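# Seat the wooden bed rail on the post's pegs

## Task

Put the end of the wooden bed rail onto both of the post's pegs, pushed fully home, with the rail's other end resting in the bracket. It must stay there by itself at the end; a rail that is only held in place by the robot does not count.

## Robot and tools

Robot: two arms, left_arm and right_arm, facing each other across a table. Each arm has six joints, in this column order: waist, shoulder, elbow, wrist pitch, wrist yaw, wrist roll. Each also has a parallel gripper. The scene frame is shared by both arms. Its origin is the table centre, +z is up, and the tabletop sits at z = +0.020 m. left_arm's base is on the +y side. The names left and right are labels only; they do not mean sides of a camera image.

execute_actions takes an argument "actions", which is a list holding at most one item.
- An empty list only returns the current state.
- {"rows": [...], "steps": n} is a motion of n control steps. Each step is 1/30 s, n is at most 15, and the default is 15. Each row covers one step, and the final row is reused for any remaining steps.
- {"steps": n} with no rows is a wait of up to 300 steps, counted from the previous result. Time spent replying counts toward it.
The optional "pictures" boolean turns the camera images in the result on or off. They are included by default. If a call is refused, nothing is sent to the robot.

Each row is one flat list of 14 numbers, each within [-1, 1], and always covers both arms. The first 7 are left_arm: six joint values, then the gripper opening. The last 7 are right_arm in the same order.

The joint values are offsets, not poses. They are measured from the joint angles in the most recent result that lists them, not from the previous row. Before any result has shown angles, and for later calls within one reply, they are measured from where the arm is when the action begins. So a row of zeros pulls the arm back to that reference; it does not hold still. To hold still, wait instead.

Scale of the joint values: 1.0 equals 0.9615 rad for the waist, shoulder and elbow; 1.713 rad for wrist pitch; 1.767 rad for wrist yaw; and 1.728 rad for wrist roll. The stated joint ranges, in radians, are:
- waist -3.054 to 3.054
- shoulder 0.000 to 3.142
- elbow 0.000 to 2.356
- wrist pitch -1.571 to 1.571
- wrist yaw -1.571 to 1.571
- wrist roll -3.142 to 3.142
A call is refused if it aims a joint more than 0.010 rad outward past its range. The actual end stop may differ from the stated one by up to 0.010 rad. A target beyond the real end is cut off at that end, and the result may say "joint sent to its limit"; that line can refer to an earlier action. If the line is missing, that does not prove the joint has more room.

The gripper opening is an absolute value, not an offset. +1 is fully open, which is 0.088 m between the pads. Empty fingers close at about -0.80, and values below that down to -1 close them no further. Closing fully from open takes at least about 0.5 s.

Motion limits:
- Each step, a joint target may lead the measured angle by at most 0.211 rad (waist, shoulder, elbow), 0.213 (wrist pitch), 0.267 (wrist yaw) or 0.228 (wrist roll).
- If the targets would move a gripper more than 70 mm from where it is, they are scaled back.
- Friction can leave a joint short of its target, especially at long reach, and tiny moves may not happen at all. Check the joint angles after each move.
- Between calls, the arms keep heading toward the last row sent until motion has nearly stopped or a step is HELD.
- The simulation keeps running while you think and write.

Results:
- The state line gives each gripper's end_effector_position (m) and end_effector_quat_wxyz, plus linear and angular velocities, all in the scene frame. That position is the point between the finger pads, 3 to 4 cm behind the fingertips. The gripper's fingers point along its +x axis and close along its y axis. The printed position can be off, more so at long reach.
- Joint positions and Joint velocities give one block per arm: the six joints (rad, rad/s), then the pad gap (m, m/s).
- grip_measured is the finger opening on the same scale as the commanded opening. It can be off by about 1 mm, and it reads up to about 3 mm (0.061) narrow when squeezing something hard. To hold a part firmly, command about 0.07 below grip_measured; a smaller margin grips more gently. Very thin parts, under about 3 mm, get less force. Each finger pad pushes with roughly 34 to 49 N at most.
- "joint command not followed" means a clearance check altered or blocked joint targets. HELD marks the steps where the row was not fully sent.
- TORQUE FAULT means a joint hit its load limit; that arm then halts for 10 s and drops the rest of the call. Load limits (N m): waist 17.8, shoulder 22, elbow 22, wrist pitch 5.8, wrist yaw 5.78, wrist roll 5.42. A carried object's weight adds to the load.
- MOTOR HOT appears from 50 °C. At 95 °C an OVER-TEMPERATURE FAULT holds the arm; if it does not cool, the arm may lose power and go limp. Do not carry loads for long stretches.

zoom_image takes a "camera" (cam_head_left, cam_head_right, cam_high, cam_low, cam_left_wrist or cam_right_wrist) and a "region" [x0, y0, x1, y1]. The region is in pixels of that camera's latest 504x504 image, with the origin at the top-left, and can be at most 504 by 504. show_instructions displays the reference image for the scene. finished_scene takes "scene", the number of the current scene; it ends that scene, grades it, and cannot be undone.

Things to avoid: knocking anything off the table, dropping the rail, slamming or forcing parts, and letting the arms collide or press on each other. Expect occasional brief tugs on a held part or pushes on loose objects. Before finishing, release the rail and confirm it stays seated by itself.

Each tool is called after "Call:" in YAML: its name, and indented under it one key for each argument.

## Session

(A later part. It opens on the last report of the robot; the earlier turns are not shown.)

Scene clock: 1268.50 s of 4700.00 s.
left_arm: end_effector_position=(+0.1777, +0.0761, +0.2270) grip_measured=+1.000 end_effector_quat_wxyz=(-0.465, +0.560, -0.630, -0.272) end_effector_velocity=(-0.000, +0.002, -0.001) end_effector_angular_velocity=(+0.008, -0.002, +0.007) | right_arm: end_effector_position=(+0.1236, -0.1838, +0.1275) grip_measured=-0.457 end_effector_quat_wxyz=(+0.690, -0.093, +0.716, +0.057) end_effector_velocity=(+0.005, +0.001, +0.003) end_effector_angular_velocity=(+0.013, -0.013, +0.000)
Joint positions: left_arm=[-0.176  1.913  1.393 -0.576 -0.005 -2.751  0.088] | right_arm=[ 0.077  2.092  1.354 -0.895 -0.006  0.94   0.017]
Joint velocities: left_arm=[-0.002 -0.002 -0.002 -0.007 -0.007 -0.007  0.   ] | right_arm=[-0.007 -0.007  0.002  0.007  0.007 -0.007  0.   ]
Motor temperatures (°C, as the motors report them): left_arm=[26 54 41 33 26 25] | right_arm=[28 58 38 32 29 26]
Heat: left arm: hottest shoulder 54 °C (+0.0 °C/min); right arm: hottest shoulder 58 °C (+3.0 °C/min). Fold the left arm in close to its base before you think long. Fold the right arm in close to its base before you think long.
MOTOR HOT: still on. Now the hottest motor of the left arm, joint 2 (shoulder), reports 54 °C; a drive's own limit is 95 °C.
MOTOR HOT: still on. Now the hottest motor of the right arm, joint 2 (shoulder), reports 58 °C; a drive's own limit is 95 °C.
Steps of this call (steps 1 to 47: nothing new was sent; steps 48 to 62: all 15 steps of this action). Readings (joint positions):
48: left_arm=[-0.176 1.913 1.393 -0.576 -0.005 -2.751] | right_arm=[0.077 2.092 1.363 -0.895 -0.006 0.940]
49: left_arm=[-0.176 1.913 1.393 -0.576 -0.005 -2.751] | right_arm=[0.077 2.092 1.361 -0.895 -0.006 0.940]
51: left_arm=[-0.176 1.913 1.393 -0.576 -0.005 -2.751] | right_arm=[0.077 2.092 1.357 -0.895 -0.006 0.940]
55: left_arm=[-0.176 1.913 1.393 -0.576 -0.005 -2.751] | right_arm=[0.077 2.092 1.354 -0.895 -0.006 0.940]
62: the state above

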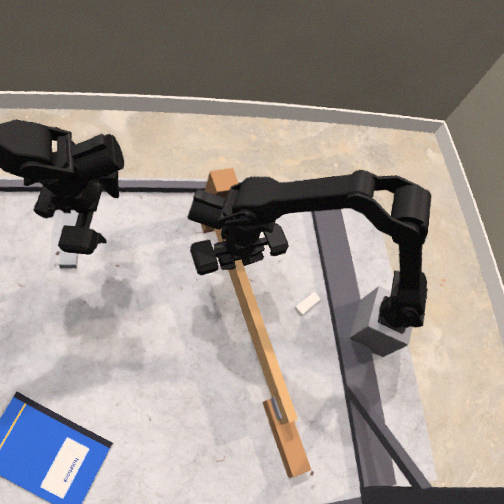

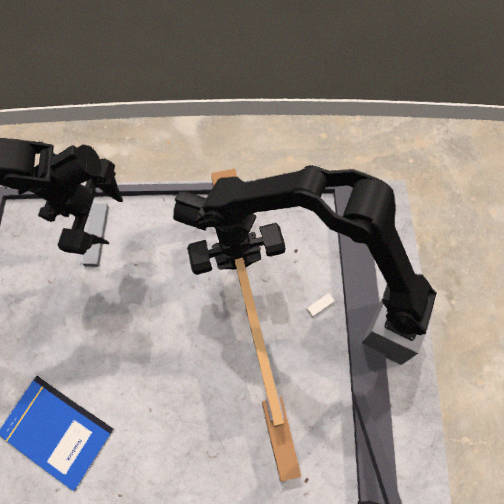

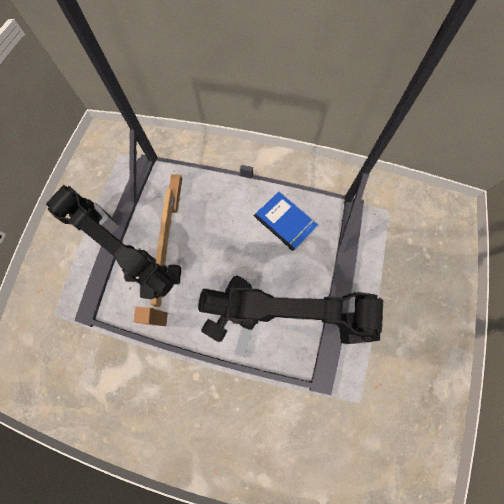

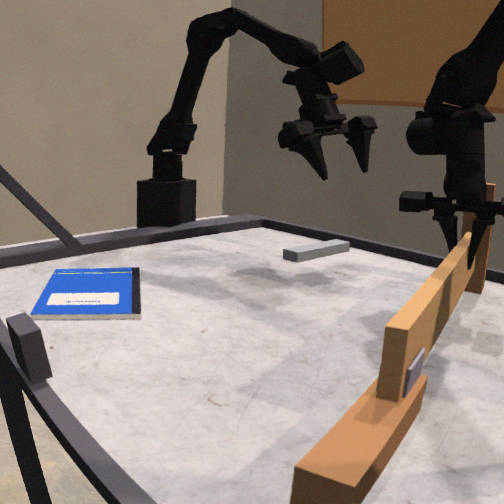

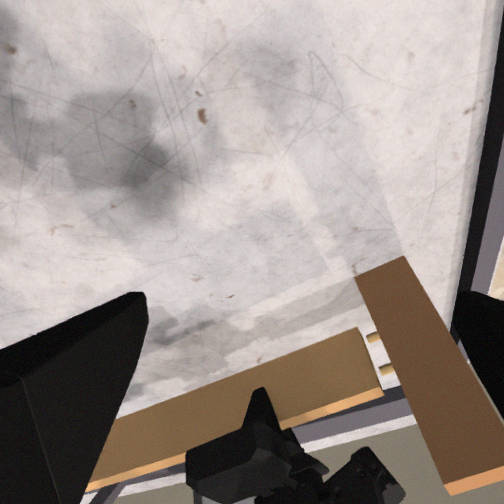

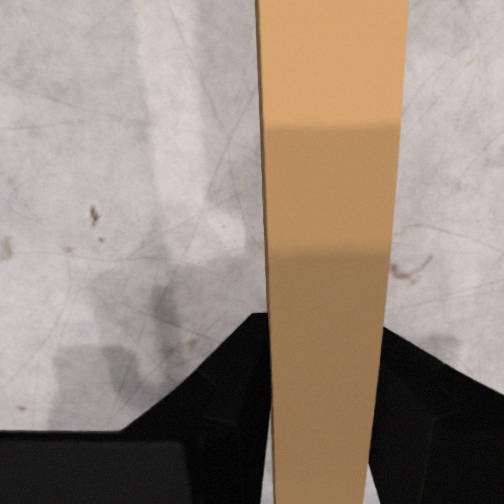

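Call:
execute_actions:
  actions:
    - {"rows":[[0,0,0,0,0,0,1,-0.045,0,0,-0.003,0,0,-1]],"steps":15}
  pictures: false

Call:
execute_actions:
  actions:
    - {"steps":20}
  pictures: false

Scene clock: 1271.90 s of 4700.00 s.
left_arm: end_effector_position=(+0.1777, +0.0761, +0.2270) grip_measured=+1.000 end_effector_quat_wxyz=(-0.465, +0.560, -0.630, -0.272) end_effector_velocity=(-0.001, +0.005, -0.002) end_effector_angular_velocity=(+0.021, +0.006, +0.020) | right_arm: end_effector_position=(+0.1293, -0.1875, +0.1277) grip_measured=-0.457 end_effector_quat_wxyz=(+0.684, -0.082, +0.723, +0.050) end_effector_velocity=(-0.001, -0.002, +0.000) end_effector_angular_velocity=(-0.002, +0.011, +0.019)
Joint positions: left_arm=[-0.176  1.913  1.393 -0.576 -0.005 -2.751  0.088] | right_arm=[ 0.051  2.092  1.354 -0.9   -0.024  0.94   0.017]
Joint velocities: left_arm=[-0.002 -0.002 -0.002 -0.022 -0.007 -0.022  0.   ] | right_arm=[-0.002 -0.002 -0.002 -0.007 -0.007 -0.022 -0.   ]
Motor temperatures (°C, as the motors report them): left_arm=[26 55 41 33 26 25] | right_arm=[28 58 37 31 29 26]
Heat: left arm: hottest shoulder 55 °C (+1.0 °C/min); right arm: hottest shoulder 58 °C (+3.0 °C/min). Fold the left arm in close to its base before you think long. Fold the right arm in close to its base before you think long.
MOTOR HOT: still on. Now the hottest motor of the left arm, joint 2 (shoulder), reports 55 °C; a drive's own limit is 95 °C.
MOTOR HOT: still on. Now the hottest motor of the right arm, joint 2 (shoulder), reports 58 °C; a drive's own limit is 95 °C.
Steps of this call (steps 1 to 15: the robot went on to your last target; steps 16 to 87: nothing new was sent; steps 88 to 102: all 15 steps of this action). Readings (joint positions):
88: left_arm=[-0.176 1.913 1.393 -0.576 -0.005 -2.751] | right_arm=[0.074 2.092 1.354 -0.895 -0.010 0.940]
89: left_arm=[-0.176 1.913 1.393 -0.576 -0.005 -2.751] | right_arm=[0.067 2.092 1.354 -0.898 -0.012 0.940]
91: left_arm=[-0.176 1.913 1.393 -0.576 -0.005 -2.751] | right_arm=[0.052 2.092 1.354 -0.900 -0.021 0.940]
95: left_arm=[-0.176 1.913 1.393 -0.576 -0.005 -2.751] | right_arm=[0.051 2.092 1.354 -0.900 -0.024 0.940]
102: the state above

Scene clock: 1272.57 s of 4700.00 s.
left_arm: end_effector_position=(+0.1777, +0.0761, +0.2270) grip_measured=+1.000 end_effector_quat_wxyz=(-0.465, +0.560, -0.630, -0.272) end_effector_velocity=(-0.000, +0.002, +0.002) end_effector_angular_velocity=(+0.003, -0.003, +0.007) | right_arm: end_effector_position=(+0.1293, -0.1875, +0.1277) grip_measured=-0.457 end_effector_quat_wxyz=(+0.684, -0.082, +0.723, +0.050) end_effector_velocity=(-0.002, +0.001, +0.002) end_effector_angular_velocity=(+0.008, +0.021, +0.003)
Joint positions: left_arm=[-0.176  1.913  1.393 -0.576 -0.005 -2.751  0.088] | right_arm=[ 0.051  2.092  1.354 -0.9   -0.024  0.94   0.017]
Joint velocities: left_arm=[-0.002 -0.007 -0.002 -0.007 -0.007 -0.007  0.   ] | right_arm=[-0.002 -0.002  0.002 -0.007 -0.022 -0.007 -0.   ]
Motor temperatures (°C, as the motors report them): left_arm=[26 55 41 33 26 25] | right_arm=[28 58 37 31 29 26]
Heat: left arm: hottest shoulder 55 °C (+1.0 °C/min); right arm: hottest shoulder 58 °C (+3.0 °C/min). Fold the left arm in close to its base before you think long. Fold the right arm in close to its base before you think long.
MOTOR HOT: still on. Now the hottest motor of the left arm, joint 2 (shoulder), reports 55 °C; a drive's own limit is 95 °C.
MOTOR HOT: still on. Now the hottest motor of the right arm, joint 2 (shoulder), reports 58 °C; a drive's own limit is 95 °C.
Steps of this call (steps 1 to 15: the robot went on to your last target; steps 16 to 20: nothing new was sent). Readings (joint positions):
1: left_arm=[-0.176 1.913 1.393 -0.576 -0.005 -2.751] | right_arm=[0.051 2.092 1.354 -0.900 -0.024 0.940]
2: left_arm=[-0.176 1.913 1.393 -0.576 -0.005 -2.751] | right_arm=[0.051 2.092 1.354 -0.900 -0.024 0.940]
4: left_arm=[-0.176 1.913 1.393 -0.576 -0.005 -2.751] | right_arm=[0.051 2.092 1.354 -0.900 -0.024 0.940]
8: left_arm=[-0.176 1.913 1.393 -0.576 -0.005 -2.751] | right_arm=[0.051 2.092 1.354 -0.900 -0.024 0.940]
20: the state above
All arms were judged still, so your last target was given up. Only a new action makes them travel on or press farther. Fingers that are still opening or closing keep moving.

Call:
execute_actions:
  actions:
    - {"rows":[[0,0,0,0,0,0,1,-0.005,0.013,0.01,0,0,0,-1]],"steps":15}
  pictures: false

Call:
execute_actions:
  actions:
    - {"rows":[[0,0,0,0,0,0,1,0,0,0.01,0,0,0,-0.4],[0,0,0,0,0,0,1,0,0,0.01,0,0,0,-0.4],[0,0,0,0,0,0,1,0,0,0.01,0,0,0,-0.4],[0,0,0,0,0,0,1,0,0,0.01,0,0,0,-0.4],[0,0,0,0,0,0,1,0,0,0.01,0,0,0,-0.4],[0,0,0,0,0,0,1,0,0,0.01,0,0,0,-0.3]],"steps":15}

Call:
zoom_image:
  camera: "cam_left_wrist"
  region: [320,310,410,400]

Scene clock: 1280.70 s of 4700.00 s.
left_arm: end_effector_position=(+0.1777, +0.0761, +0.2270) grip_measured=+1.000 end_effector_quat_wxyz=(-0.465, +0.560, -0.630, -0.272) end_effector_velocity=(-0.000, +0.002, +0.002) end_effector_angular_velocity=(+0.003, -0.003, +0.007) | right_arm: end_effector_position=(+0.1289, -0.1877, +0.1271) grip_measured=-0.457 end_effector_quat_wxyz=(+0.684, -0.083, +0.723, +0.049) end_effector_velocity=(-0.004, -0.004, +0.001) end_effector_angular_velocity=(-0.016, +0.016, +0.009)
Joint positions: left_arm=[-0.176  1.913  1.393 -0.576 -0.005 -2.751  0.088] | right_arm=[ 0.051  2.094  1.354 -0.901 -0.024  0.94   0.017]
Joint velocities: left_arm=[-0.002 -0.007 -0.002 -0.007 -0.007 -0.007  0.   ] | right_arm=[ 0.002 -0.002 -0.002 -0.022 -0.007 -0.007 -0.   ]
Motor temperatures (°C, as the motors report them): left_arm=[26 55 41 33 26 25] | right_arm=[28 58 37 31 29 26]
Heat: left arm: hottest shoulder 55 °C (+1.0 °C/min); right arm: hottest shoulder 58 °C (+1.0 °C/min). Fold the left arm in close to its base before you think long. Fold the right arm in close to its base before you think long.
MOTOR HOT: still on. Now the hottest motor of the left arm, joint 2 (shoulder), reports 55 °C; a drive's own limit is 95 °C.
MOTOR HOT: still on. Now the hottest motor of the right arm, joint 2 (shoulder), reports 58 °C; a drive's own limit is 95 °C.
Steps of this call (steps 1 to 90: nothing new was sent; then 4.63 s passed at rest; steps 91 to 105: all 15 steps of this action). Readings (joint positions):
91: left_arm=[-0.176 1.913 1.393 -0.576 -0.005 -2.751] | right_arm=[0.051 2.093 1.354 -0.900 -0.024 0.940]
92: left_arm=[-0.176 1.913 1.393 -0.576 -0.005 -2.751] | right_arm=[0.051 2.093 1.354 -0.900 -0.024 0.940]
94: left_arm=[-0.176 1.913 1.393 -0.576 -0.005 -2.751] | right_arm=[0.051 2.093 1.354 -0.900 -0.024 0.940]
98: left_arm=[-0.176 1.913 1.393 -0.576 -0.005 -2.751] | right_arm=[0.051 2.094 1.354 -0.901 -0.024 0.940]
105: the state above

Scene clock: 1281.20 s of 4700.00 s.
left_arm: end_effector_position=(+0.1777, +0.0761, +0.2270) grip_measured=+1.000 end_effector_quat_wxyz=(-0.465, +0.560, -0.630, -0.272) end_effector_velocity=(-0.000, +0.002, -0.001) end_effector_angular_velocity=(+0.008, -0.002, +0.007) | right_arm: end_effector_position=(+0.1291, -0.1874, +0.1274) grip_measured=-0.308 end_effector_quat_wxyz=(+0.684, -0.083, +0.723, +0.050) end_effector_velocity=(-0.001, -0.002, +0.000) end_effector_angular_velocity=(-0.002, +0.012, +0.034)
Joint positions: left_arm=[-0.176  1.913  1.393 -0.576 -0.005 -2.751  0.088] | right_arm=[ 0.051  2.094  1.355 -0.901 -0.024  0.94   0.024]
Joint velocities: left_arm=[-0.002 -0.002 -0.002 -0.007 -0.007 -0.007  0.   ] | right_arm=[-0.002 -0.002 -0.002 -0.007 -0.007 -0.037  0.003]
Motor temperatures (°C, as the motors report them): left_arm=[26 55 41 33 26 25] | right_arm=[28 58 37 31 29 26]
Heat: left arm: hottest shoulder 55 °C (+1.0 °C/min); right arm: hottest shoulder 58 °C (+1.0 °C/min). Fold the left arm in close to its base before you think long. Fold the right arm in close to its base before you think long.
MOTOR HOT: still on. Now the hottest motor of the left arm, joint 2 (shoulder), reports 55 °C; a drive's own limit is 95 °C.
MOTOR HOT: still on. Now the hottest motor of the right arm, joint 2 (shoulder), reports 58 °C; a drive's own limit is 95 °C.
Steps of this call (steps 1 to 15: all 15 steps of this action). Readings (joint positions):
1: left_arm=[-0.176 1.913 1.393 -0.576 -0.005 -2.751] | right_arm=[0.051 2.094 1.354 -0.901 -0.024 0.940]
2: left_arm=[-0.176 1.913 1.393 -0.576 -0.005 -2.751] | right_arm=[0.051 2.094 1.354 -0.901 -0.024 0.940]
4: left_arm=[-0.176 1.913 1.393 -0.576 -0.005 -2.751] | right_arm=[0.051 2.094 1.354 -0.901 -0.024 0.940]
8: left_arm=[-0.176 1.913 1.393 -0.576 -0.005 -2.751] | right_arm=[0.051 2.094 1.354 -0.901 -0.024 0.940]
15: the state above

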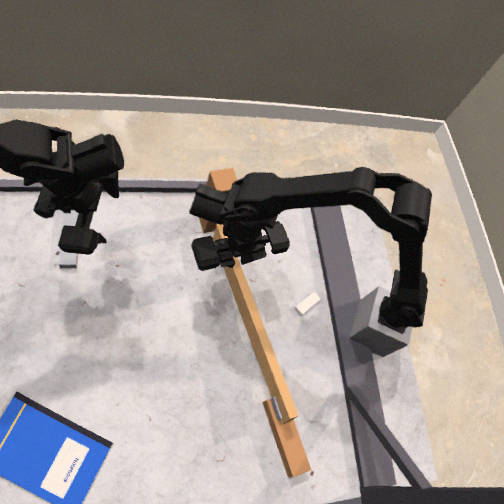

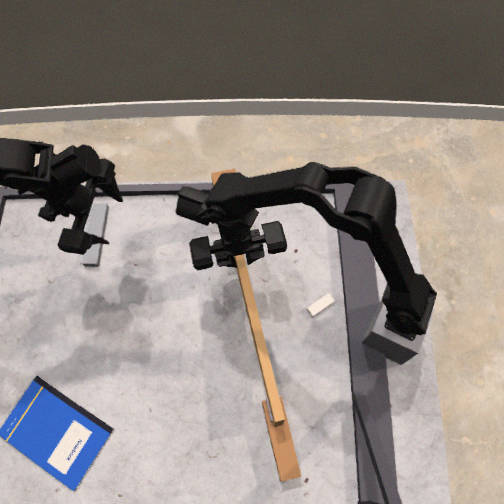

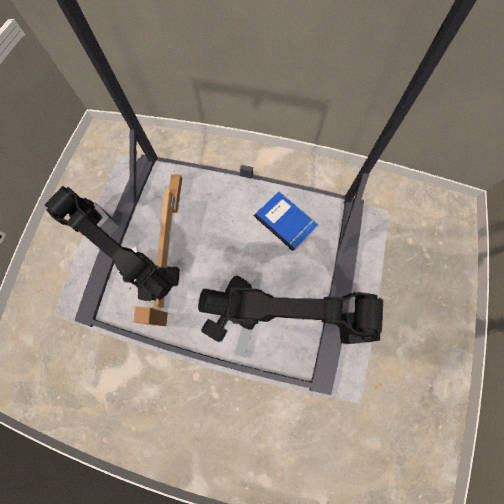

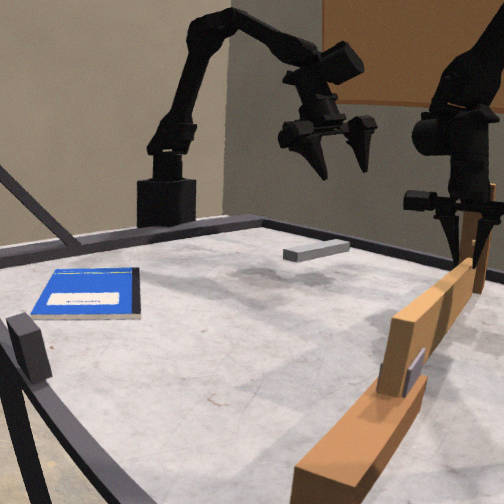

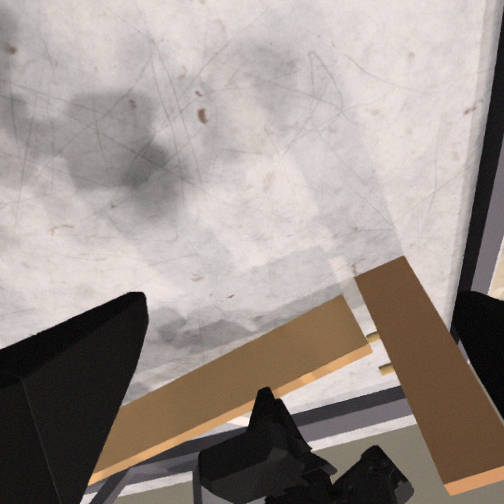

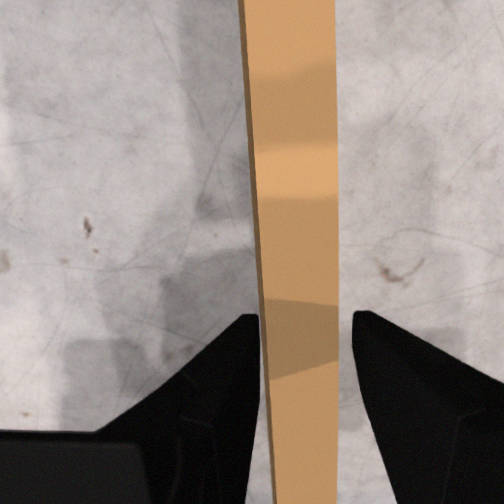

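Region (320, 310, 410, 400) of cam_left_wrist's 504x504 image, scaled by 5.600, with more detail than that image has.

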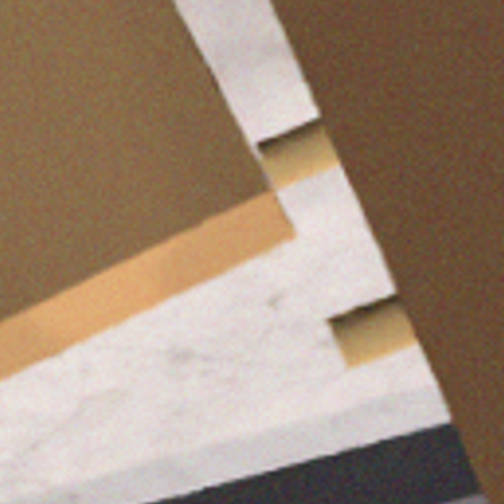

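Call:
execute_actions:
  actions:
    - {"rows":[[0,0,0,0,0,0,1,0.0,0.08,0,0.04,0.012,0,0.3]],"steps":15}
  pictures: false

Call:
execute_actions:
  actions:
    - {"steps":20}
  pictures: false

Scene clock: 1284.93 s of 4700.00 s.
left_arm: end_effector_position=(+0.1777, +0.0761, +0.2270) grip_measured=+1.000 end_effector_quat_wxyz=(-0.465, +0.560, -0.630, -0.272) end_effector_velocity=(-0.001, +0.006, -0.004) end_effector_angular_velocity=(+0.027, +0.000, +0.007) | right_arm: end_effector_position=(+0.1345, -0.1820, +0.1048) grip_measured=+0.294 end_effector_quat_wxyz=(+0.690, -0.085, +0.717, +0.048) end_effector_velocity=(-0.003, -0.002, +0.001) end_effector_angular_velocity=(-0.003, +0.010, +0.009)
Joint positions: left_arm=[-0.176  1.913  1.393 -0.576 -0.005 -2.751  0.088] | right_arm=[ 0.051  2.158  1.357 -0.835 -0.007  0.94   0.053]
Joint velocities: left_arm=[-0.002 -0.002 -0.007 -0.022 -0.007 -0.007  0.   ] | right_arm=[ 0.002 -0.007 -0.007 -0.007 -0.007 -0.007  0.001]
Motor temperatures (°C, as the motors report them): left_arm=[26 55 41 33 26 25] | right_arm=[28 57 37 31 29 26]
Heat: left arm: hottest shoulder 55 °C (+1.0 °C/min); right arm: hottest shoulder 57 °C (-1.0 °C/min). Fold the left arm in close to its base before you think long. Fold the right arm in close to its base before you think long.
MOTOR HOT: still on. Now the hottest motor of the left arm, joint 2 (shoulder), reports 55 °C; a drive's own limit is 95 °C.
MOTOR HOT: still on. Now the hottest motor of the right arm, joint 2 (shoulder), reports 57 °C; a drive's own limit is 95 °C.
Steps of this call (steps 1 to 15: the robot went on to your last target; steps 16 to 90: nothing new was sent; then 0.23 s passed at rest; steps 91 to 105: all 15 steps of this action). Readings (joint positions):
91: left_arm=[-0.176 1.913 1.393 -0.576 -0.005 -2.751] | right_arm=[0.051 2.103 1.355 -0.890 -0.021 0.940]
92: left_arm=[-0.176 1.913 1.393 -0.576 -0.005 -2.751] | right_arm=[0.051 2.112 1.356 -0.865 -0.016 0.940]
94: left_arm=[-0.176 1.913 1.393 -0.576 -0.005 -2.751] | right_arm=[0.051 2.135 1.357 -0.848 -0.011 0.940]
98: left_arm=[-0.176 1.913 1.393 -0.576 -0.005 -2.751] | right_arm=[0.051 2.158 1.357 -0.838 -0.008 0.940]
105: the state above

Scene clock: 1285.60 s of 4700.00 s.
left_arm: end_effector_position=(+0.1777, +0.0761, +0.2270) grip_measured=+1.000 end_effector_quat_wxyz=(-0.465, +0.560, -0.630, -0.272) end_effector_velocity=(+0.000, -0.004, +0.002) end_effector_angular_velocity=(-0.021, -0.006, +0.007) | right_arm: end_effector_position=(+0.1346, -0.1820, +0.1048) grip_measured=+0.297 end_effector_quat_wxyz=(+0.690, -0.085, +0.717, +0.048) end_effector_velocity=(+0.000, +0.001, +0.000) end_effector_angular_velocity=(+0.010, +0.004, +0.004)
Joint positions: left_arm=[-0.176  1.913  1.393 -0.576 -0.005 -2.751  0.088] | right_arm=[ 0.051  2.158  1.357 -0.834 -0.007  0.94   0.054]
Joint velocities: left_arm=[-0.002 -0.002 -0.002  0.022 -0.007 -0.007  0.   ] | right_arm=[-0.002 -0.002 -0.002  0.007 -0.007 -0.007 -0.   ]
Motor temperatures (°C, as the motors report them): left_arm=[26 55 41 33 26 25] | right_arm=[28 57 37 31 29 26]
Heat: left arm: hottest shoulder 55 °C (+1.0 °C/min); right arm: hottest shoulder 57 °C (-1.0 °C/min). Fold the left arm in close to its base before you think long. Fold the right arm in close to its base before you think long.
MOTOR HOT: still on. Now the hottest motor of the left arm, joint 2 (shoulder), reports 55 °C; a drive's own limit is 95 °C.
MOTOR HOT: still on. Now the hottest motor of the right arm, joint 2 (shoulder), reports 57 °C; a drive's own limit is 95 °C.
Steps of this call (steps 1 to 15: the robot went on to your last target; steps 16 to 20: nothing new was sent). Readings (joint positions):
1: left_arm=[-0.176 1.913 1.393 -0.576 -0.005 -2.751] | right_arm=[0.051 2.158 1.357 -0.834 -0.007 0.940]
2: left_arm=[-0.176 1.913 1.393 -0.576 -0.005 -2.751] | right_arm=[0.051 2.158 1.357 -0.834 -0.007 0.940]
4: left_arm=[-0.176 1.913 1.393 -0.576 -0.005 -2.751] | right_arm=[0.051 2.158 1.357 -0.834 -0.007 0.940]
8: left_arm=[-0.176 1.913 1.393 -0.576 -0.005 -2.751] | right_arm=[0.051 2.158 1.357 -0.834 -0.007 0.940]
20: the state above
All arms were judged still, so your last target was given up. Only a new action makes them travel on or press farther. Fingers that are still opening or closing keep moving.

Call:
execute_actions:
  actions:
    - {"rows":[[0,0,0,0,0,0,1,0.0,0.067,-0.08,0.071,0,0,0.3]],"steps":15}
  pictures: false

Call:
execute_actions:
  actions:
    - {"steps":20}

Scene clock: 1290.77 s of 4700.00 s.
left_arm: end_effector_position=(+0.1777, +0.0761, +0.2270) grip_measured=+1.000 end_effector_quat_wxyz=(-0.465, +0.560, -0.630, -0.272) end_effector_velocity=(-0.000, +0.002, -0.003) end_effector_angular_velocity=(+0.012, -0.002, +0.007) | right_arm: end_effector_position=(+0.1314, -0.1888, +0.0710) grip_measured=+0.297 end_effector_quat_wxyz=(+0.689, -0.086, +0.718, +0.047) end_effector_velocity=(-0.000, -0.000, +0.001) end_effector_angular_velocity=(+0.001, +0.008, +0.004)
Joint positions: left_arm=[-0.176  1.913  1.393 -0.576 -0.005 -2.751  0.088] | right_arm=[ 0.051  2.213  1.287 -0.715 -0.007  0.94   0.054]
Joint velocities: left_arm=[-0.002  0.002 -0.002 -0.007 -0.007 -0.007  0.   ] | right_arm=[-0.002 -0.002  0.002 -0.007 -0.007 -0.007 -0.   ]
Motor temperatures (°C, as the motors report them): left_arm=[26 55 41 33 26 25] | right_arm=[28 57 37 31 29 26]
Heat: left arm: hottest shoulder 55 °C (+1.0 °C/min); right arm: hottest shoulder 57 °C (-2.0 °C/min). Fold the left arm in close to its base before you think long. Fold the right arm in close to its base before you think long.
MOTOR HOT: still on. Now the hottest motor of the left arm, joint 2 (shoulder), reports 55 °C; a drive's own limit is 95 °C.
MOTOR HOT: still on. Now the hottest motor of the right arm, joint 2 (shoulder), reports 57 °C; a drive's own limit is 95 °C.
Steps of this call (steps 1 to 90: nothing new was sent; then 1.67 s passed at rest; steps 91 to 105: all 15 steps of this action). Readings (joint positions):
91: left_arm=[-0.176 1.913 1.393 -0.576 -0.005 -2.751] | right_arm=[0.051 2.163 1.342 -0.801 -0.007 0.940]
92: left_arm=[-0.176 1.913 1.393 -0.576 -0.005 -2.751] | right_arm=[0.051 2.168 1.331 -0.768 -0.007 0.940]
94: left_arm=[-0.176 1.913 1.393 -0.576 -0.005 -2.751] | right_arm=[0.051 2.189 1.313 -0.742 -0.007 0.940]
98: left_arm=[-0.176 1.913 1.393 -0.576 -0.005 -2.751] | right_arm=[0.051 2.213 1.288 -0.724 -0.007 0.940]
105: the state above

Scene clock: 1291.43 s of 4700.00 s.
left_arm: end_effector_position=(+0.1777, +0.0761, +0.2270) grip_measured=+1.000 end_effector_quat_wxyz=(-0.465, +0.560, -0.630, -0.272) end_effector_velocity=(-0.000, +0.002, +0.002) end_effector_angular_velocity=(+0.003, -0.003, +0.007) | right_arm: end_effector_position=(+0.1314, -0.1887, +0.0710) grip_measured=+0.297 end_effector_quat_wxyz=(+0.689, -0.086, +0.718, +0.047) end_effector_velocity=(-0.001, -0.003, -0.001) end_effector_angular_velocity=(-0.008, +0.012, +0.004)
Joint positions: left_arm=[-0.176  1.913  1.393 -0.576 -0.005 -2.751  0.088] | right_arm=[ 0.051  2.213  1.287 -0.715 -0.007  0.94   0.054]
Joint velocities: left_arm=[-0.002 -0.007 -0.002 -0.007 -0.007 -0.007  0.   ] | right_arm=[-0.002  0.002 -0.002 -0.007 -0.007 -0.007 -0.   ]
Motor temperatures (°C, as the motors report them): left_arm=[26 55 41 33 26 25] | right_arm=[28 57 37 31 29 26]
Heat: left arm: hottest shoulder 55 °C (+1.0 °C/min); right arm: hottest shoulder 57 °C (-2.0 °C/min). Fold the left arm in close to its base before you think long. Fold the right arm in close to its base before you think long.
MOTOR HOT: still on. Now the hottest motor of the left arm, joint 2 (shoulder), reports 55 °C; a drive's own limit is 95 °C.
MOTOR HOT: still on. Now the hottest motor of the right arm, joint 2 (shoulder), reports 57 °C; a drive's own limit is 95 °C.
Steps of this call (steps 1 to 15: the robot went on to your last target; steps 16 to 20: nothing new was sent). Readings (joint positions):
1: left_arm=[-0.176 1.913 1.393 -0.576 -0.005 -2.751] | right_arm=[0.051 2.213 1.287 -0.715 -0.007 0.940]
2: left_arm=[-0.176 1.913 1.393 -0.576 -0.005 -2.751] | right_arm=[0.051 2.213 1.287 -0.715 -0.007 0.940]
4: left_arm=[-0.176 1.913 1.393 -0.576 -0.005 -2.751] | right_arm=[0.051 2.213 1.287 -0.715 -0.007 0.940]
8: left_arm=[-0.176 1.913 1.393 -0.576 -0.005 -2.751] | right_arm=[0.051 2.213 1.287 -0.715 -0.007 0.940]
20: the state above
All arms were judged still, so your last target was given up. Only a new action makes them travel on or press farther. Fingers that are still opening or closing keep moving.

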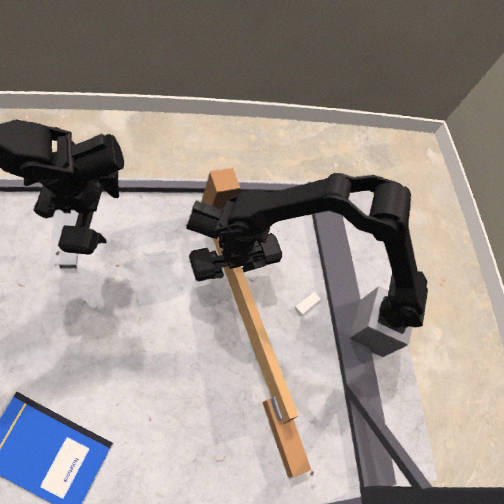

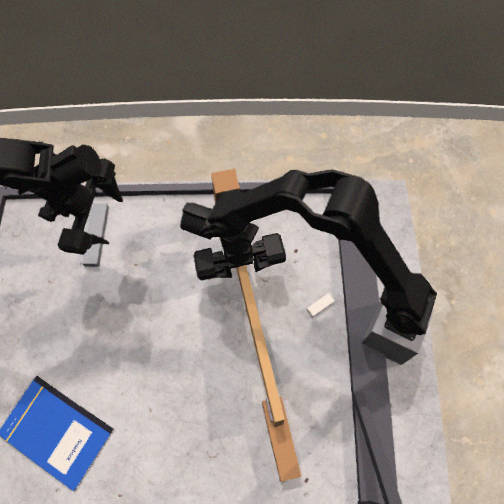

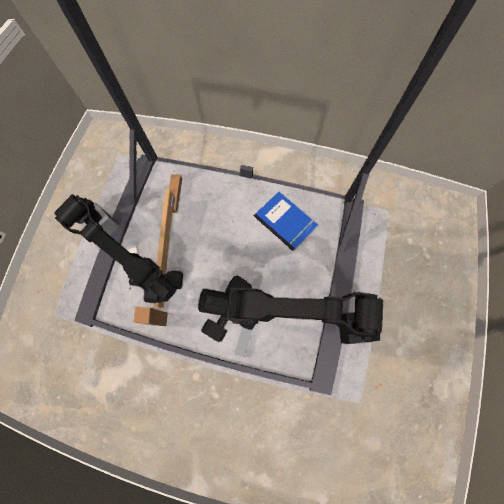

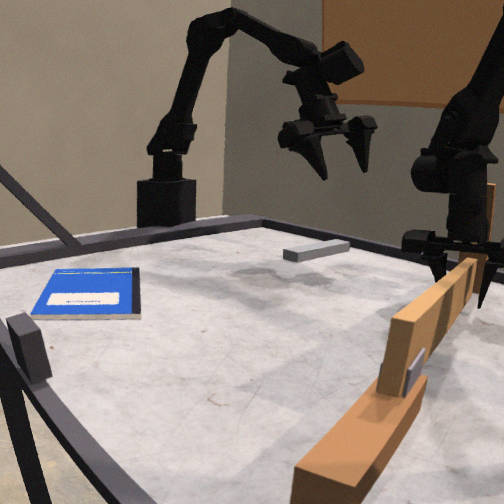

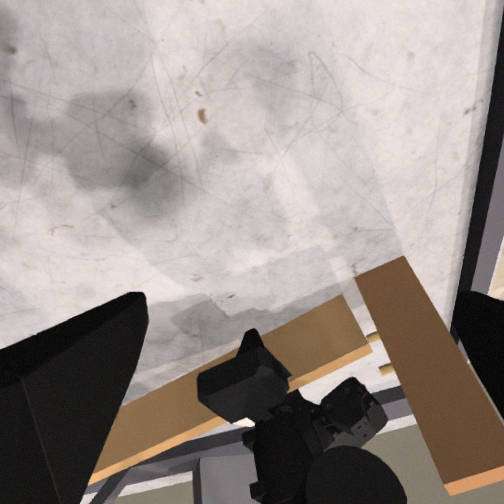

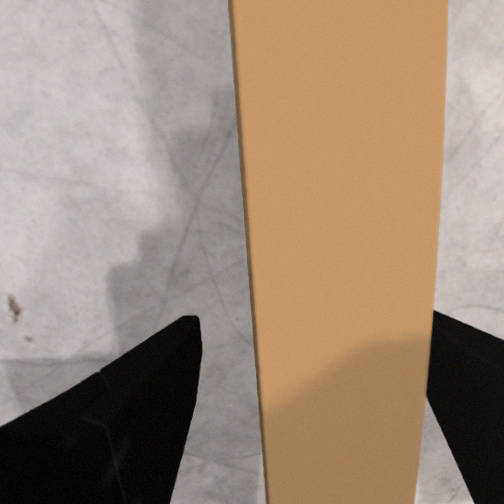

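Call:
execute_actions:
  actions:
    - {"rows":[[0,0,0,0,0,0,1,0,0,0,0,0,0,-0.3],[0,0,0,0,0,0,1,0,0,0,0,0,0,-0.3],[0,0,0,0,0,0,1,0,0,0,0,0,0,-0.3],[0,0,0,0,0,0,1,0,0,0,0,0,0,-0.3],[0,0,0,0,0,0,1,0,0,0,0,0,0,-0.3],[0,0,0,0,0,0,1,0,0,0,0,0,0,-0.3],[0,0,0,0,0,0,1,0,0,0,0,0,0,-0.3],[0,0,0,0,0,0,1,0,0,0,0,0,0,-0.3],[0,0,0,0,0,0,1,0,0,0,0,0,0,-1]],"steps":15}
  pictures: false

Call:
execute_actions:
  actions:
    - {"rows":[[0,0,0,0,0,0,1,0,0,0,0,0,0,-1],[0,0,0,0,0,0,1,0,0,0,0,0,0,-1],[0,0,0,0,0,0,1,0,0,0,0,0,0,-1],[0,0,0,0,0,0,1,0,0,0,0,0,0,-1],[0,0,0,0,0,0,1,0,0,0,0,0,0,-1],[0,0,0,0,0,0,1,0.04,0,0.01,0,0,0,-1]],"steps":15}
  pictures: false

Call:
execute_actions:
  actions:
    - {"steps":15}
  pictures: false

Scene clock: 1299.27 s of 4700.00 s.
left_arm: end_effector_position=(+0.1777, +0.0761, +0.2270) grip_measured=+1.000 end_effector_quat_wxyz=(-0.465, +0.560, -0.630, -0.272) end_effector_velocity=(+0.004, +0.003, -0.001) end_effector_angular_velocity=(+0.009, -0.015, +0.019) | right_arm: end_effector_position=(+0.1316, -0.1885, +0.0711) grip_measured=-0.458 end_effector_quat_wxyz=(+0.689, -0.087, +0.718, +0.048) end_effector_velocity=(-0.002, -0.003, -0.000) end_effector_angular_velocity=(-0.008, +0.012, +0.004)
Joint positions: left_arm=[-0.176  1.913  1.393 -0.576 -0.005 -2.751  0.088] | right_arm=[ 0.051  2.212  1.287 -0.714 -0.006  0.938  0.017]
Joint velocities: left_arm=[ 0.002 -0.002 -0.002 -0.007 -0.022 -0.007  0.   ] | right_arm=[-0.002 -0.002 -0.007 -0.007 -0.007 -0.007 -0.   ]
Motor temperatures (°C, as the motors report them): left_arm=[26 55 41 33 26 25] | right_arm=[28 56 36 30 29 26]
Heat: left arm: hottest shoulder 55 °C (+1.0 °C/min); right arm: hottest shoulder 56 °C (-3.0 °C/min). Fold the left arm in close to its base before you think long. Fold the right arm in close to its base before you think long.
MOTOR HOT: still on. Now the hottest motor of the left arm, joint 2 (shoulder), reports 55 °C; a drive's own limit is 95 °C.
MOTOR HOT: still on. Now the hottest motor of the right arm, joint 2 (shoulder), reports 56 °C; a drive's own limit is 95 °C.
Steps of this call (steps 1 to 90: nothing new was sent; then 4.33 s passed at rest; steps 91 to 105: all 15 steps of this action). Readings (joint positions):
91: left_arm=[-0.176 1.913 1.393 -0.576 -0.005 -2.751] | right_arm=[0.051 2.213 1.287 -0.715 -0.007 0.940]
92: left_arm=[-0.176 1.913 1.393 -0.576 -0.005 -2.751] | right_arm=[0.051 2.213 1.287 -0.715 -0.007 0.940]
94: left_arm=[-0.176 1.913 1.393 -0.576 -0.005 -2.751] | right_arm=[0.051 2.213 1.287 -0.715 -0.007 0.940]
98: left_arm=[-0.176 1.913 1.393 -0.576 -0.005 -2.751] | right_arm=[0.051 2.213 1.287 -0.715 -0.007 0.940]
105: the state above

Scene clock: 1299.77 s of 4700.00 s.
left_arm: end_effector_position=(+0.1777, +0.0761, +0.2270) grip_measured=+1.000 end_effector_quat_wxyz=(-0.465, +0.560, -0.630, -0.272) end_effector_velocity=(-0.000, +0.003, -0.002) end_effector_angular_velocity=(+0.012, -0.002, +0.007) | right_arm: end_effector_position=(+0.1225, -0.1836, +0.0715) grip_measured=-0.458 end_effector_quat_wxyz=(+0.691, -0.099, +0.714, +0.058) end_effector_velocity=(+0.001, -0.002, +0.002) end_effector_angular_velocity=(-0.005, -0.006, -0.009)
Joint positions: left_arm=[-0.176  1.913  1.393 -0.576 -0.005 -2.751  0.088] | right_arm=[ 0.082  2.212  1.289 -0.714 -0.     0.938  0.017]
Joint velocities: left_arm=[-0.002 -0.002 -0.007 -0.007 -0.007 -0.007  0.   ] | right_arm=[-0.002 -0.007 -0.002 -0.007  0.007  0.007  0.   ]
Motor temperatures (°C, as the motors report them): left_arm=[26 55 41 33 26 25] | right_arm=[28 56 36 30 29 26]
Heat: left arm: hottest shoulder 55 °C (+1.0 °C/min); right arm: hottest shoulder 56 °C (-3.0 °C/min). Fold the left arm in close to its base before you think long. Fold the right arm in close to its base before you think long.
MOTOR HOT: still on. Now the hottest motor of the left arm, joint 2 (shoulder), reports 55 °C; a drive's own limit is 95 °C.
MOTOR HOT: still on. Now the hottest motor of the right arm, joint 2 (shoulder), reports 56 °C; a drive's own limit is 95 °C.
Steps of this call (steps 1 to 15: all 15 steps of this action). Readings (joint positions):
1: left_arm=[-0.176 1.913 1.393 -0.576 -0.005 -2.751] | right_arm=[0.051 2.212 1.287 -0.714 -0.006 0.938]
2: left_arm=[-0.176 1.913 1.393 -0.576 -0.005 -2.751] | right_arm=[0.051 2.212 1.287 -0.714 -0.006 0.938]
4: left_arm=[-0.176 1.913 1.393 -0.576 -0.005 -2.751] | right_arm=[0.051 2.212 1.287 -0.714 -0.006 0.938]
8: left_arm=[-0.176 1.913 1.393 -0.576 -0.005 -2.751] | right_arm=[0.064 2.212 1.288 -0.714 -0.000 0.938]
15: the state above

Scene clock: 1300.27 s of 4700.00 s.
left_arm: end_effector_position=(+0.1777, +0.0761, +0.2270) grip_measured=+1.000 end_effector_quat_wxyz=(-0.465, +0.560, -0.630, -0.272) end_effector_velocity=(-0.000, +0.002, -0.003) end_effector_angular_velocity=(+0.012, -0.002, +0.007) | right_arm: end_effector_position=(+0.1225, -0.1836, +0.0715) grip_measured=-0.458 end_effector_quat_wxyz=(+0.691, -0.099, +0.714, +0.058) end_effector_velocity=(-0.001, -0.002, +0.000) end_effector_angular_velocity=(-0.004, +0.010, +0.004)
Joint positions: left_arm=[-0.176  1.913  1.393 -0.576 -0.005 -2.751  0.088] | right_arm=[ 0.082  2.212  1.289 -0.714 -0.     0.938  0.017]
Joint velocities: left_arm=[-0.002  0.002 -0.002 -0.007 -0.007 -0.007  0.   ] | right_arm=[-0.002 -0.002 -0.002 -0.007 -0.007 -0.007 -0.   ]
Motor temperatures (°C, as the motors report them): left_arm=[26 55 41 33 26 25] | right_arm=[28 56 36 30 29 26]
Heat: left arm: hottest shoulder 55 °C (+1.0 °C/min); right arm: hottest shoulder 56 °C (-3.0 °C/min). Fold the left arm in close to its base before you think long. Fold the right arm in close to its base before you think long.
MOTOR HOT: still on. Now the hottest motor of the left arm, joint 2 (shoulder), reports 55 °C; a drive's own limit is 95 °C.
MOTOR HOT: still on. Now the hottest motor of the right arm, joint 2 (shoulder), reports 56 °C; a drive's own limit is 95 °C.
Steps of this call (steps 1 to 15: the robot went on to your last target). Readings (joint positions):
1: left_arm=[-0.176 1.913 1.393 -0.576 -0.005 -2.751] | right_arm=[0.082 2.212 1.289 -0.714 -0.000 0.938]
2: left_arm=[-0.176 1.913 1.393 -0.576 -0.005 -2.751] | right_arm=[0.082 2.212 1.289 -0.714 -0.000 0.938]
4: left_arm=[-0.176 1.913 1.393 -0.576 -0.005 -2.751] | right_arm=[0.082 2.212 1.289 -0.714 -0.000 0.938]
8: left_arm=[-0.176 1.913 1.393 -0.576 -0.005 -2.751] | right_arm=[0.082 2.212 1.289 -0.714 -0.000 0.938]
15: the state above
All arms were judged still, so your last target was given up. Only a new action makes them travel on or press farther. Fingers that are still opening or closing keep moving.

Lift ~35 mm (reverse of last descent).

Call:
execute_actions:
  actions:
    - {"rows":[[0,0,0,0,0,0,1,0.0,-0.09,0.075,-0.07,0,0,-1]],"steps":15}
  pictures: false

Call:
execute_actions:
  actions:
    - {"steps":25}

Call:
zoom_image:
  camera: "cam_left_wrist"
  region: [320,310,410,400]

Scene clock: 1303.30 s of 4700.00 s.
left_arm: end_effector_position=(+0.1777, +0.0761, +0.2270) grip_measured=+1.000 end_effector_quat_wxyz=(-0.465, +0.560, -0.630, -0.272) end_effector_velocity=(+0.002, +0.004, -0.002) end_effector_angular_velocity=(+0.022, -0.001, +0.012) | right_arm: end_effector_position=(+0.1220, -0.1819, +0.1028) grip_measured=-0.458 end_effector_quat_wxyz=(+0.689, -0.100, +0.716, +0.055) end_effector_velocity=(-0.001, -0.003, +0.003) end_effector_angular_velocity=(-0.008, +0.013, +0.019)
Joint positions: left_arm=[-0.176  1.913  1.393 -0.576 -0.005 -2.751  0.088] | right_arm=[ 0.085  2.152  1.338 -0.83  -0.002  0.943  0.017]
Joint velocities: left_arm=[ 0.002  0.002  0.002 -0.022 -0.007 -0.007  0.   ] | right_arm=[-0.002 -0.007  0.002 -0.022 -0.007 -0.022  0.   ]
Motor temperatures (°C, as the motors report them): left_arm=[26 55 41 33 26 25] | right_arm=[28 57 36 30 29 26]
Heat: left arm: hottest shoulder 55 °C (+1.0 °C/min); right arm: hottest shoulder 57 °C (-2.0 °C/min). Fold the left arm in close to its base before you think long. Fold the right arm in close to its base before you think long.
MOTOR HOT: still on. Now the hottest motor of the left arm, joint 2 (shoulder), reports 55 °C; a drive's own limit is 95 °C.
MOTOR HOT: still on. Now the hottest motor of the right arm, joint 2 (shoulder), reports 57 °C; a drive's own limit is 95 °C.
Steps of this call (steps 1 to 76: nothing new was sent; steps 77 to 91: all 15 steps of this action). Readings (joint positions):
77: left_arm=[-0.176 1.913 1.393 -0.576 -0.005 -2.751] | right_arm=[0.082 2.206 1.302 -0.739 -0.000 0.939]
78: left_arm=[-0.176 1.913 1.393 -0.576 -0.005 -2.751] | right_arm=[0.082 2.201 1.312 -0.769 -0.000 0.941]
80: left_arm=[-0.176 1.913 1.393 -0.576 -0.005 -2.751] | right_arm=[0.083 2.179 1.326 -0.803 -0.001 0.943]
84: left_arm=[-0.176 1.913 1.393 -0.576 -0.005 -2.751] | right_arm=[0.085 2.152 1.336 -0.827 -0.002 0.943]
91: the state above

Scene clock: 1304.13 s of 4700.00 s.
left_arm: end_effector_position=(+0.1777, +0.0761, +0.2270) grip_measured=+1.000 end_effector_quat_wxyz=(-0.465, +0.560, -0.630, -0.272) end_effector_velocity=(-0.000, +0.002, +0.002) end_effector_angular_velocity=(+0.003, -0.003, +0.007) | right_arm: end_effector_position=(+0.1220, -0.1820, +0.1028) grip_measured=-0.458 end_effector_quat_wxyz=(+0.689, -0.100, +0.716, +0.055) end_effector_velocity=(-0.002, -0.005, +0.001) end_effector_angular_velocity=(-0.017, +0.016, +0.004)
Joint positions: left_arm=[-0.176  1.913  1.393 -0.576 -0.005 -2.751  0.088] | right_arm=[ 0.085  2.152  1.338 -0.831 -0.002  0.943  0.017]
Joint velocities: left_arm=[-0.002 -0.007 -0.002 -0.007 -0.007 -0.007  0.   ] | right_arm=[-0.002 -0.002 -0.002 -0.022 -0.007 -0.007 -0.001]
Motor temperatures (°C, as the motors report them): left_arm=[26 55 41 33 26 25] | right_arm=[28 57 36 30 29 26]
Heat: left arm: hottest shoulder 55 °C (+1.0 °C/min); right arm: hottest shoulder 57 °C (-2.0 °C/min). Fold the left arm in close to its base before you think long. Fold the right arm in close to its base before you think long.
MOTOR HOT: still on. Now the hottest motor of the left arm, joint 2 (shoulder), reports 55 °C; a drive's own limit is 95 °C.
MOTOR HOT: still on. Now the hottest motor of the right arm, joint 2 (shoulder), reports 57 °C; a drive's own limit is 95 °C.
Steps of this call (steps 1 to 15: the robot went on to your last target; steps 16 to 25: nothing new was sent). Readings (joint positions):
1: left_arm=[-0.176 1.913 1.393 -0.576 -0.005 -2.751] | right_arm=[0.085 2.152 1.338 -0.831 -0.002 0.943]
2: left_arm=[-0.176 1.913 1.393 -0.576 -0.005 -2.751] | right_arm=[0.085 2.152 1.338 -0.831 -0.002 0.943]
4: left_arm=[-0.176 1.913 1.393 -0.576 -0.005 -2.751] | right_arm=[0.085 2.152 1.338 -0.831 -0.002 0.943]
8: left_arm=[-0.176 1.913 1.393 -0.576 -0.005 -2.751] | right_arm=[0.085 2.152 1.338 -0.831 -0.002 0.943]
25: the state above
All arms were judged still, so your last target was given up. Only a new action makes them travel on or press farther. Fingers that are still opening or closing keep moving.

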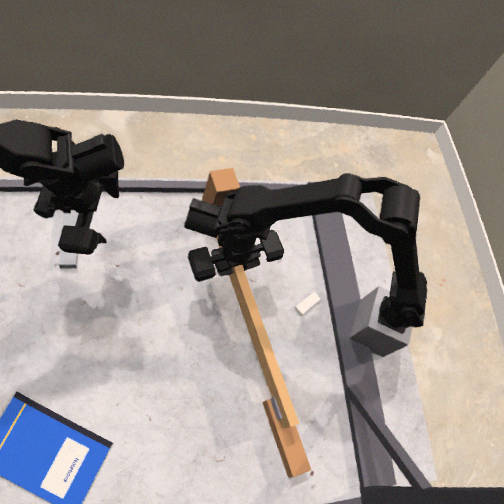

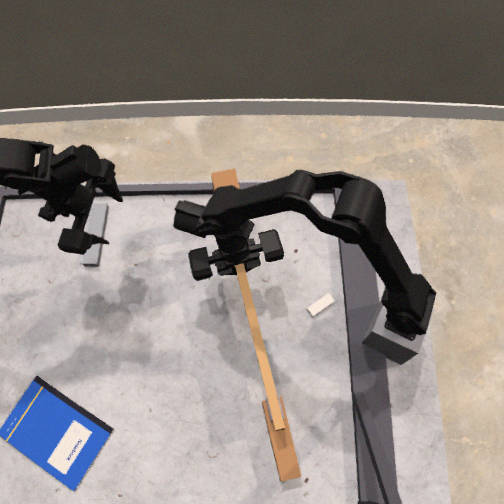

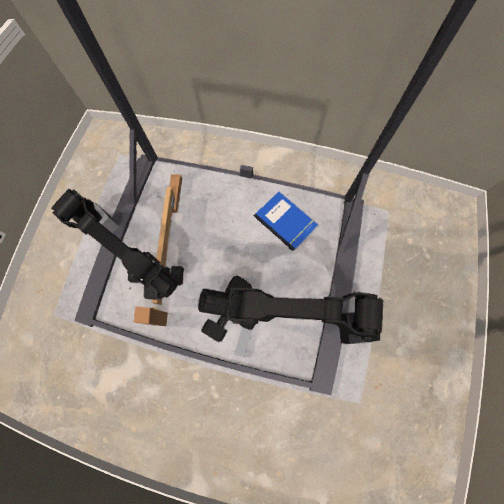

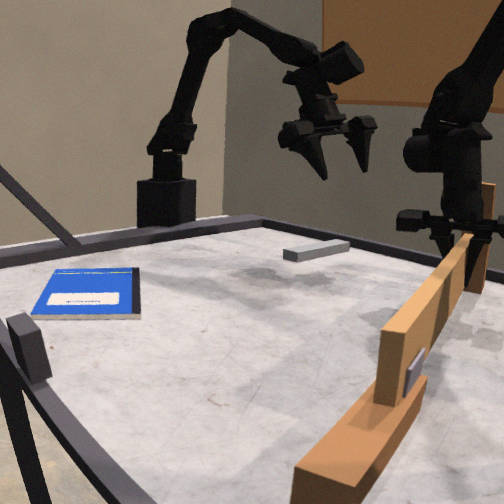

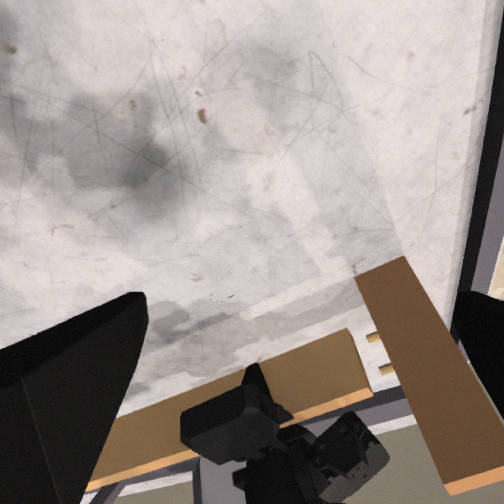

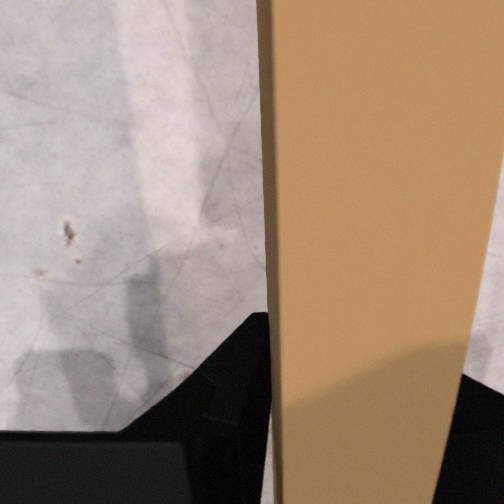

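Region (320, 310, 410, 400) of cam_left_wrist's 504x504 image, scaled by 5.600, with more detail than that image has.

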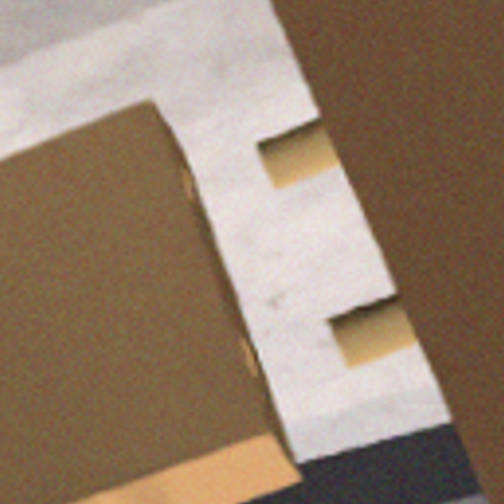

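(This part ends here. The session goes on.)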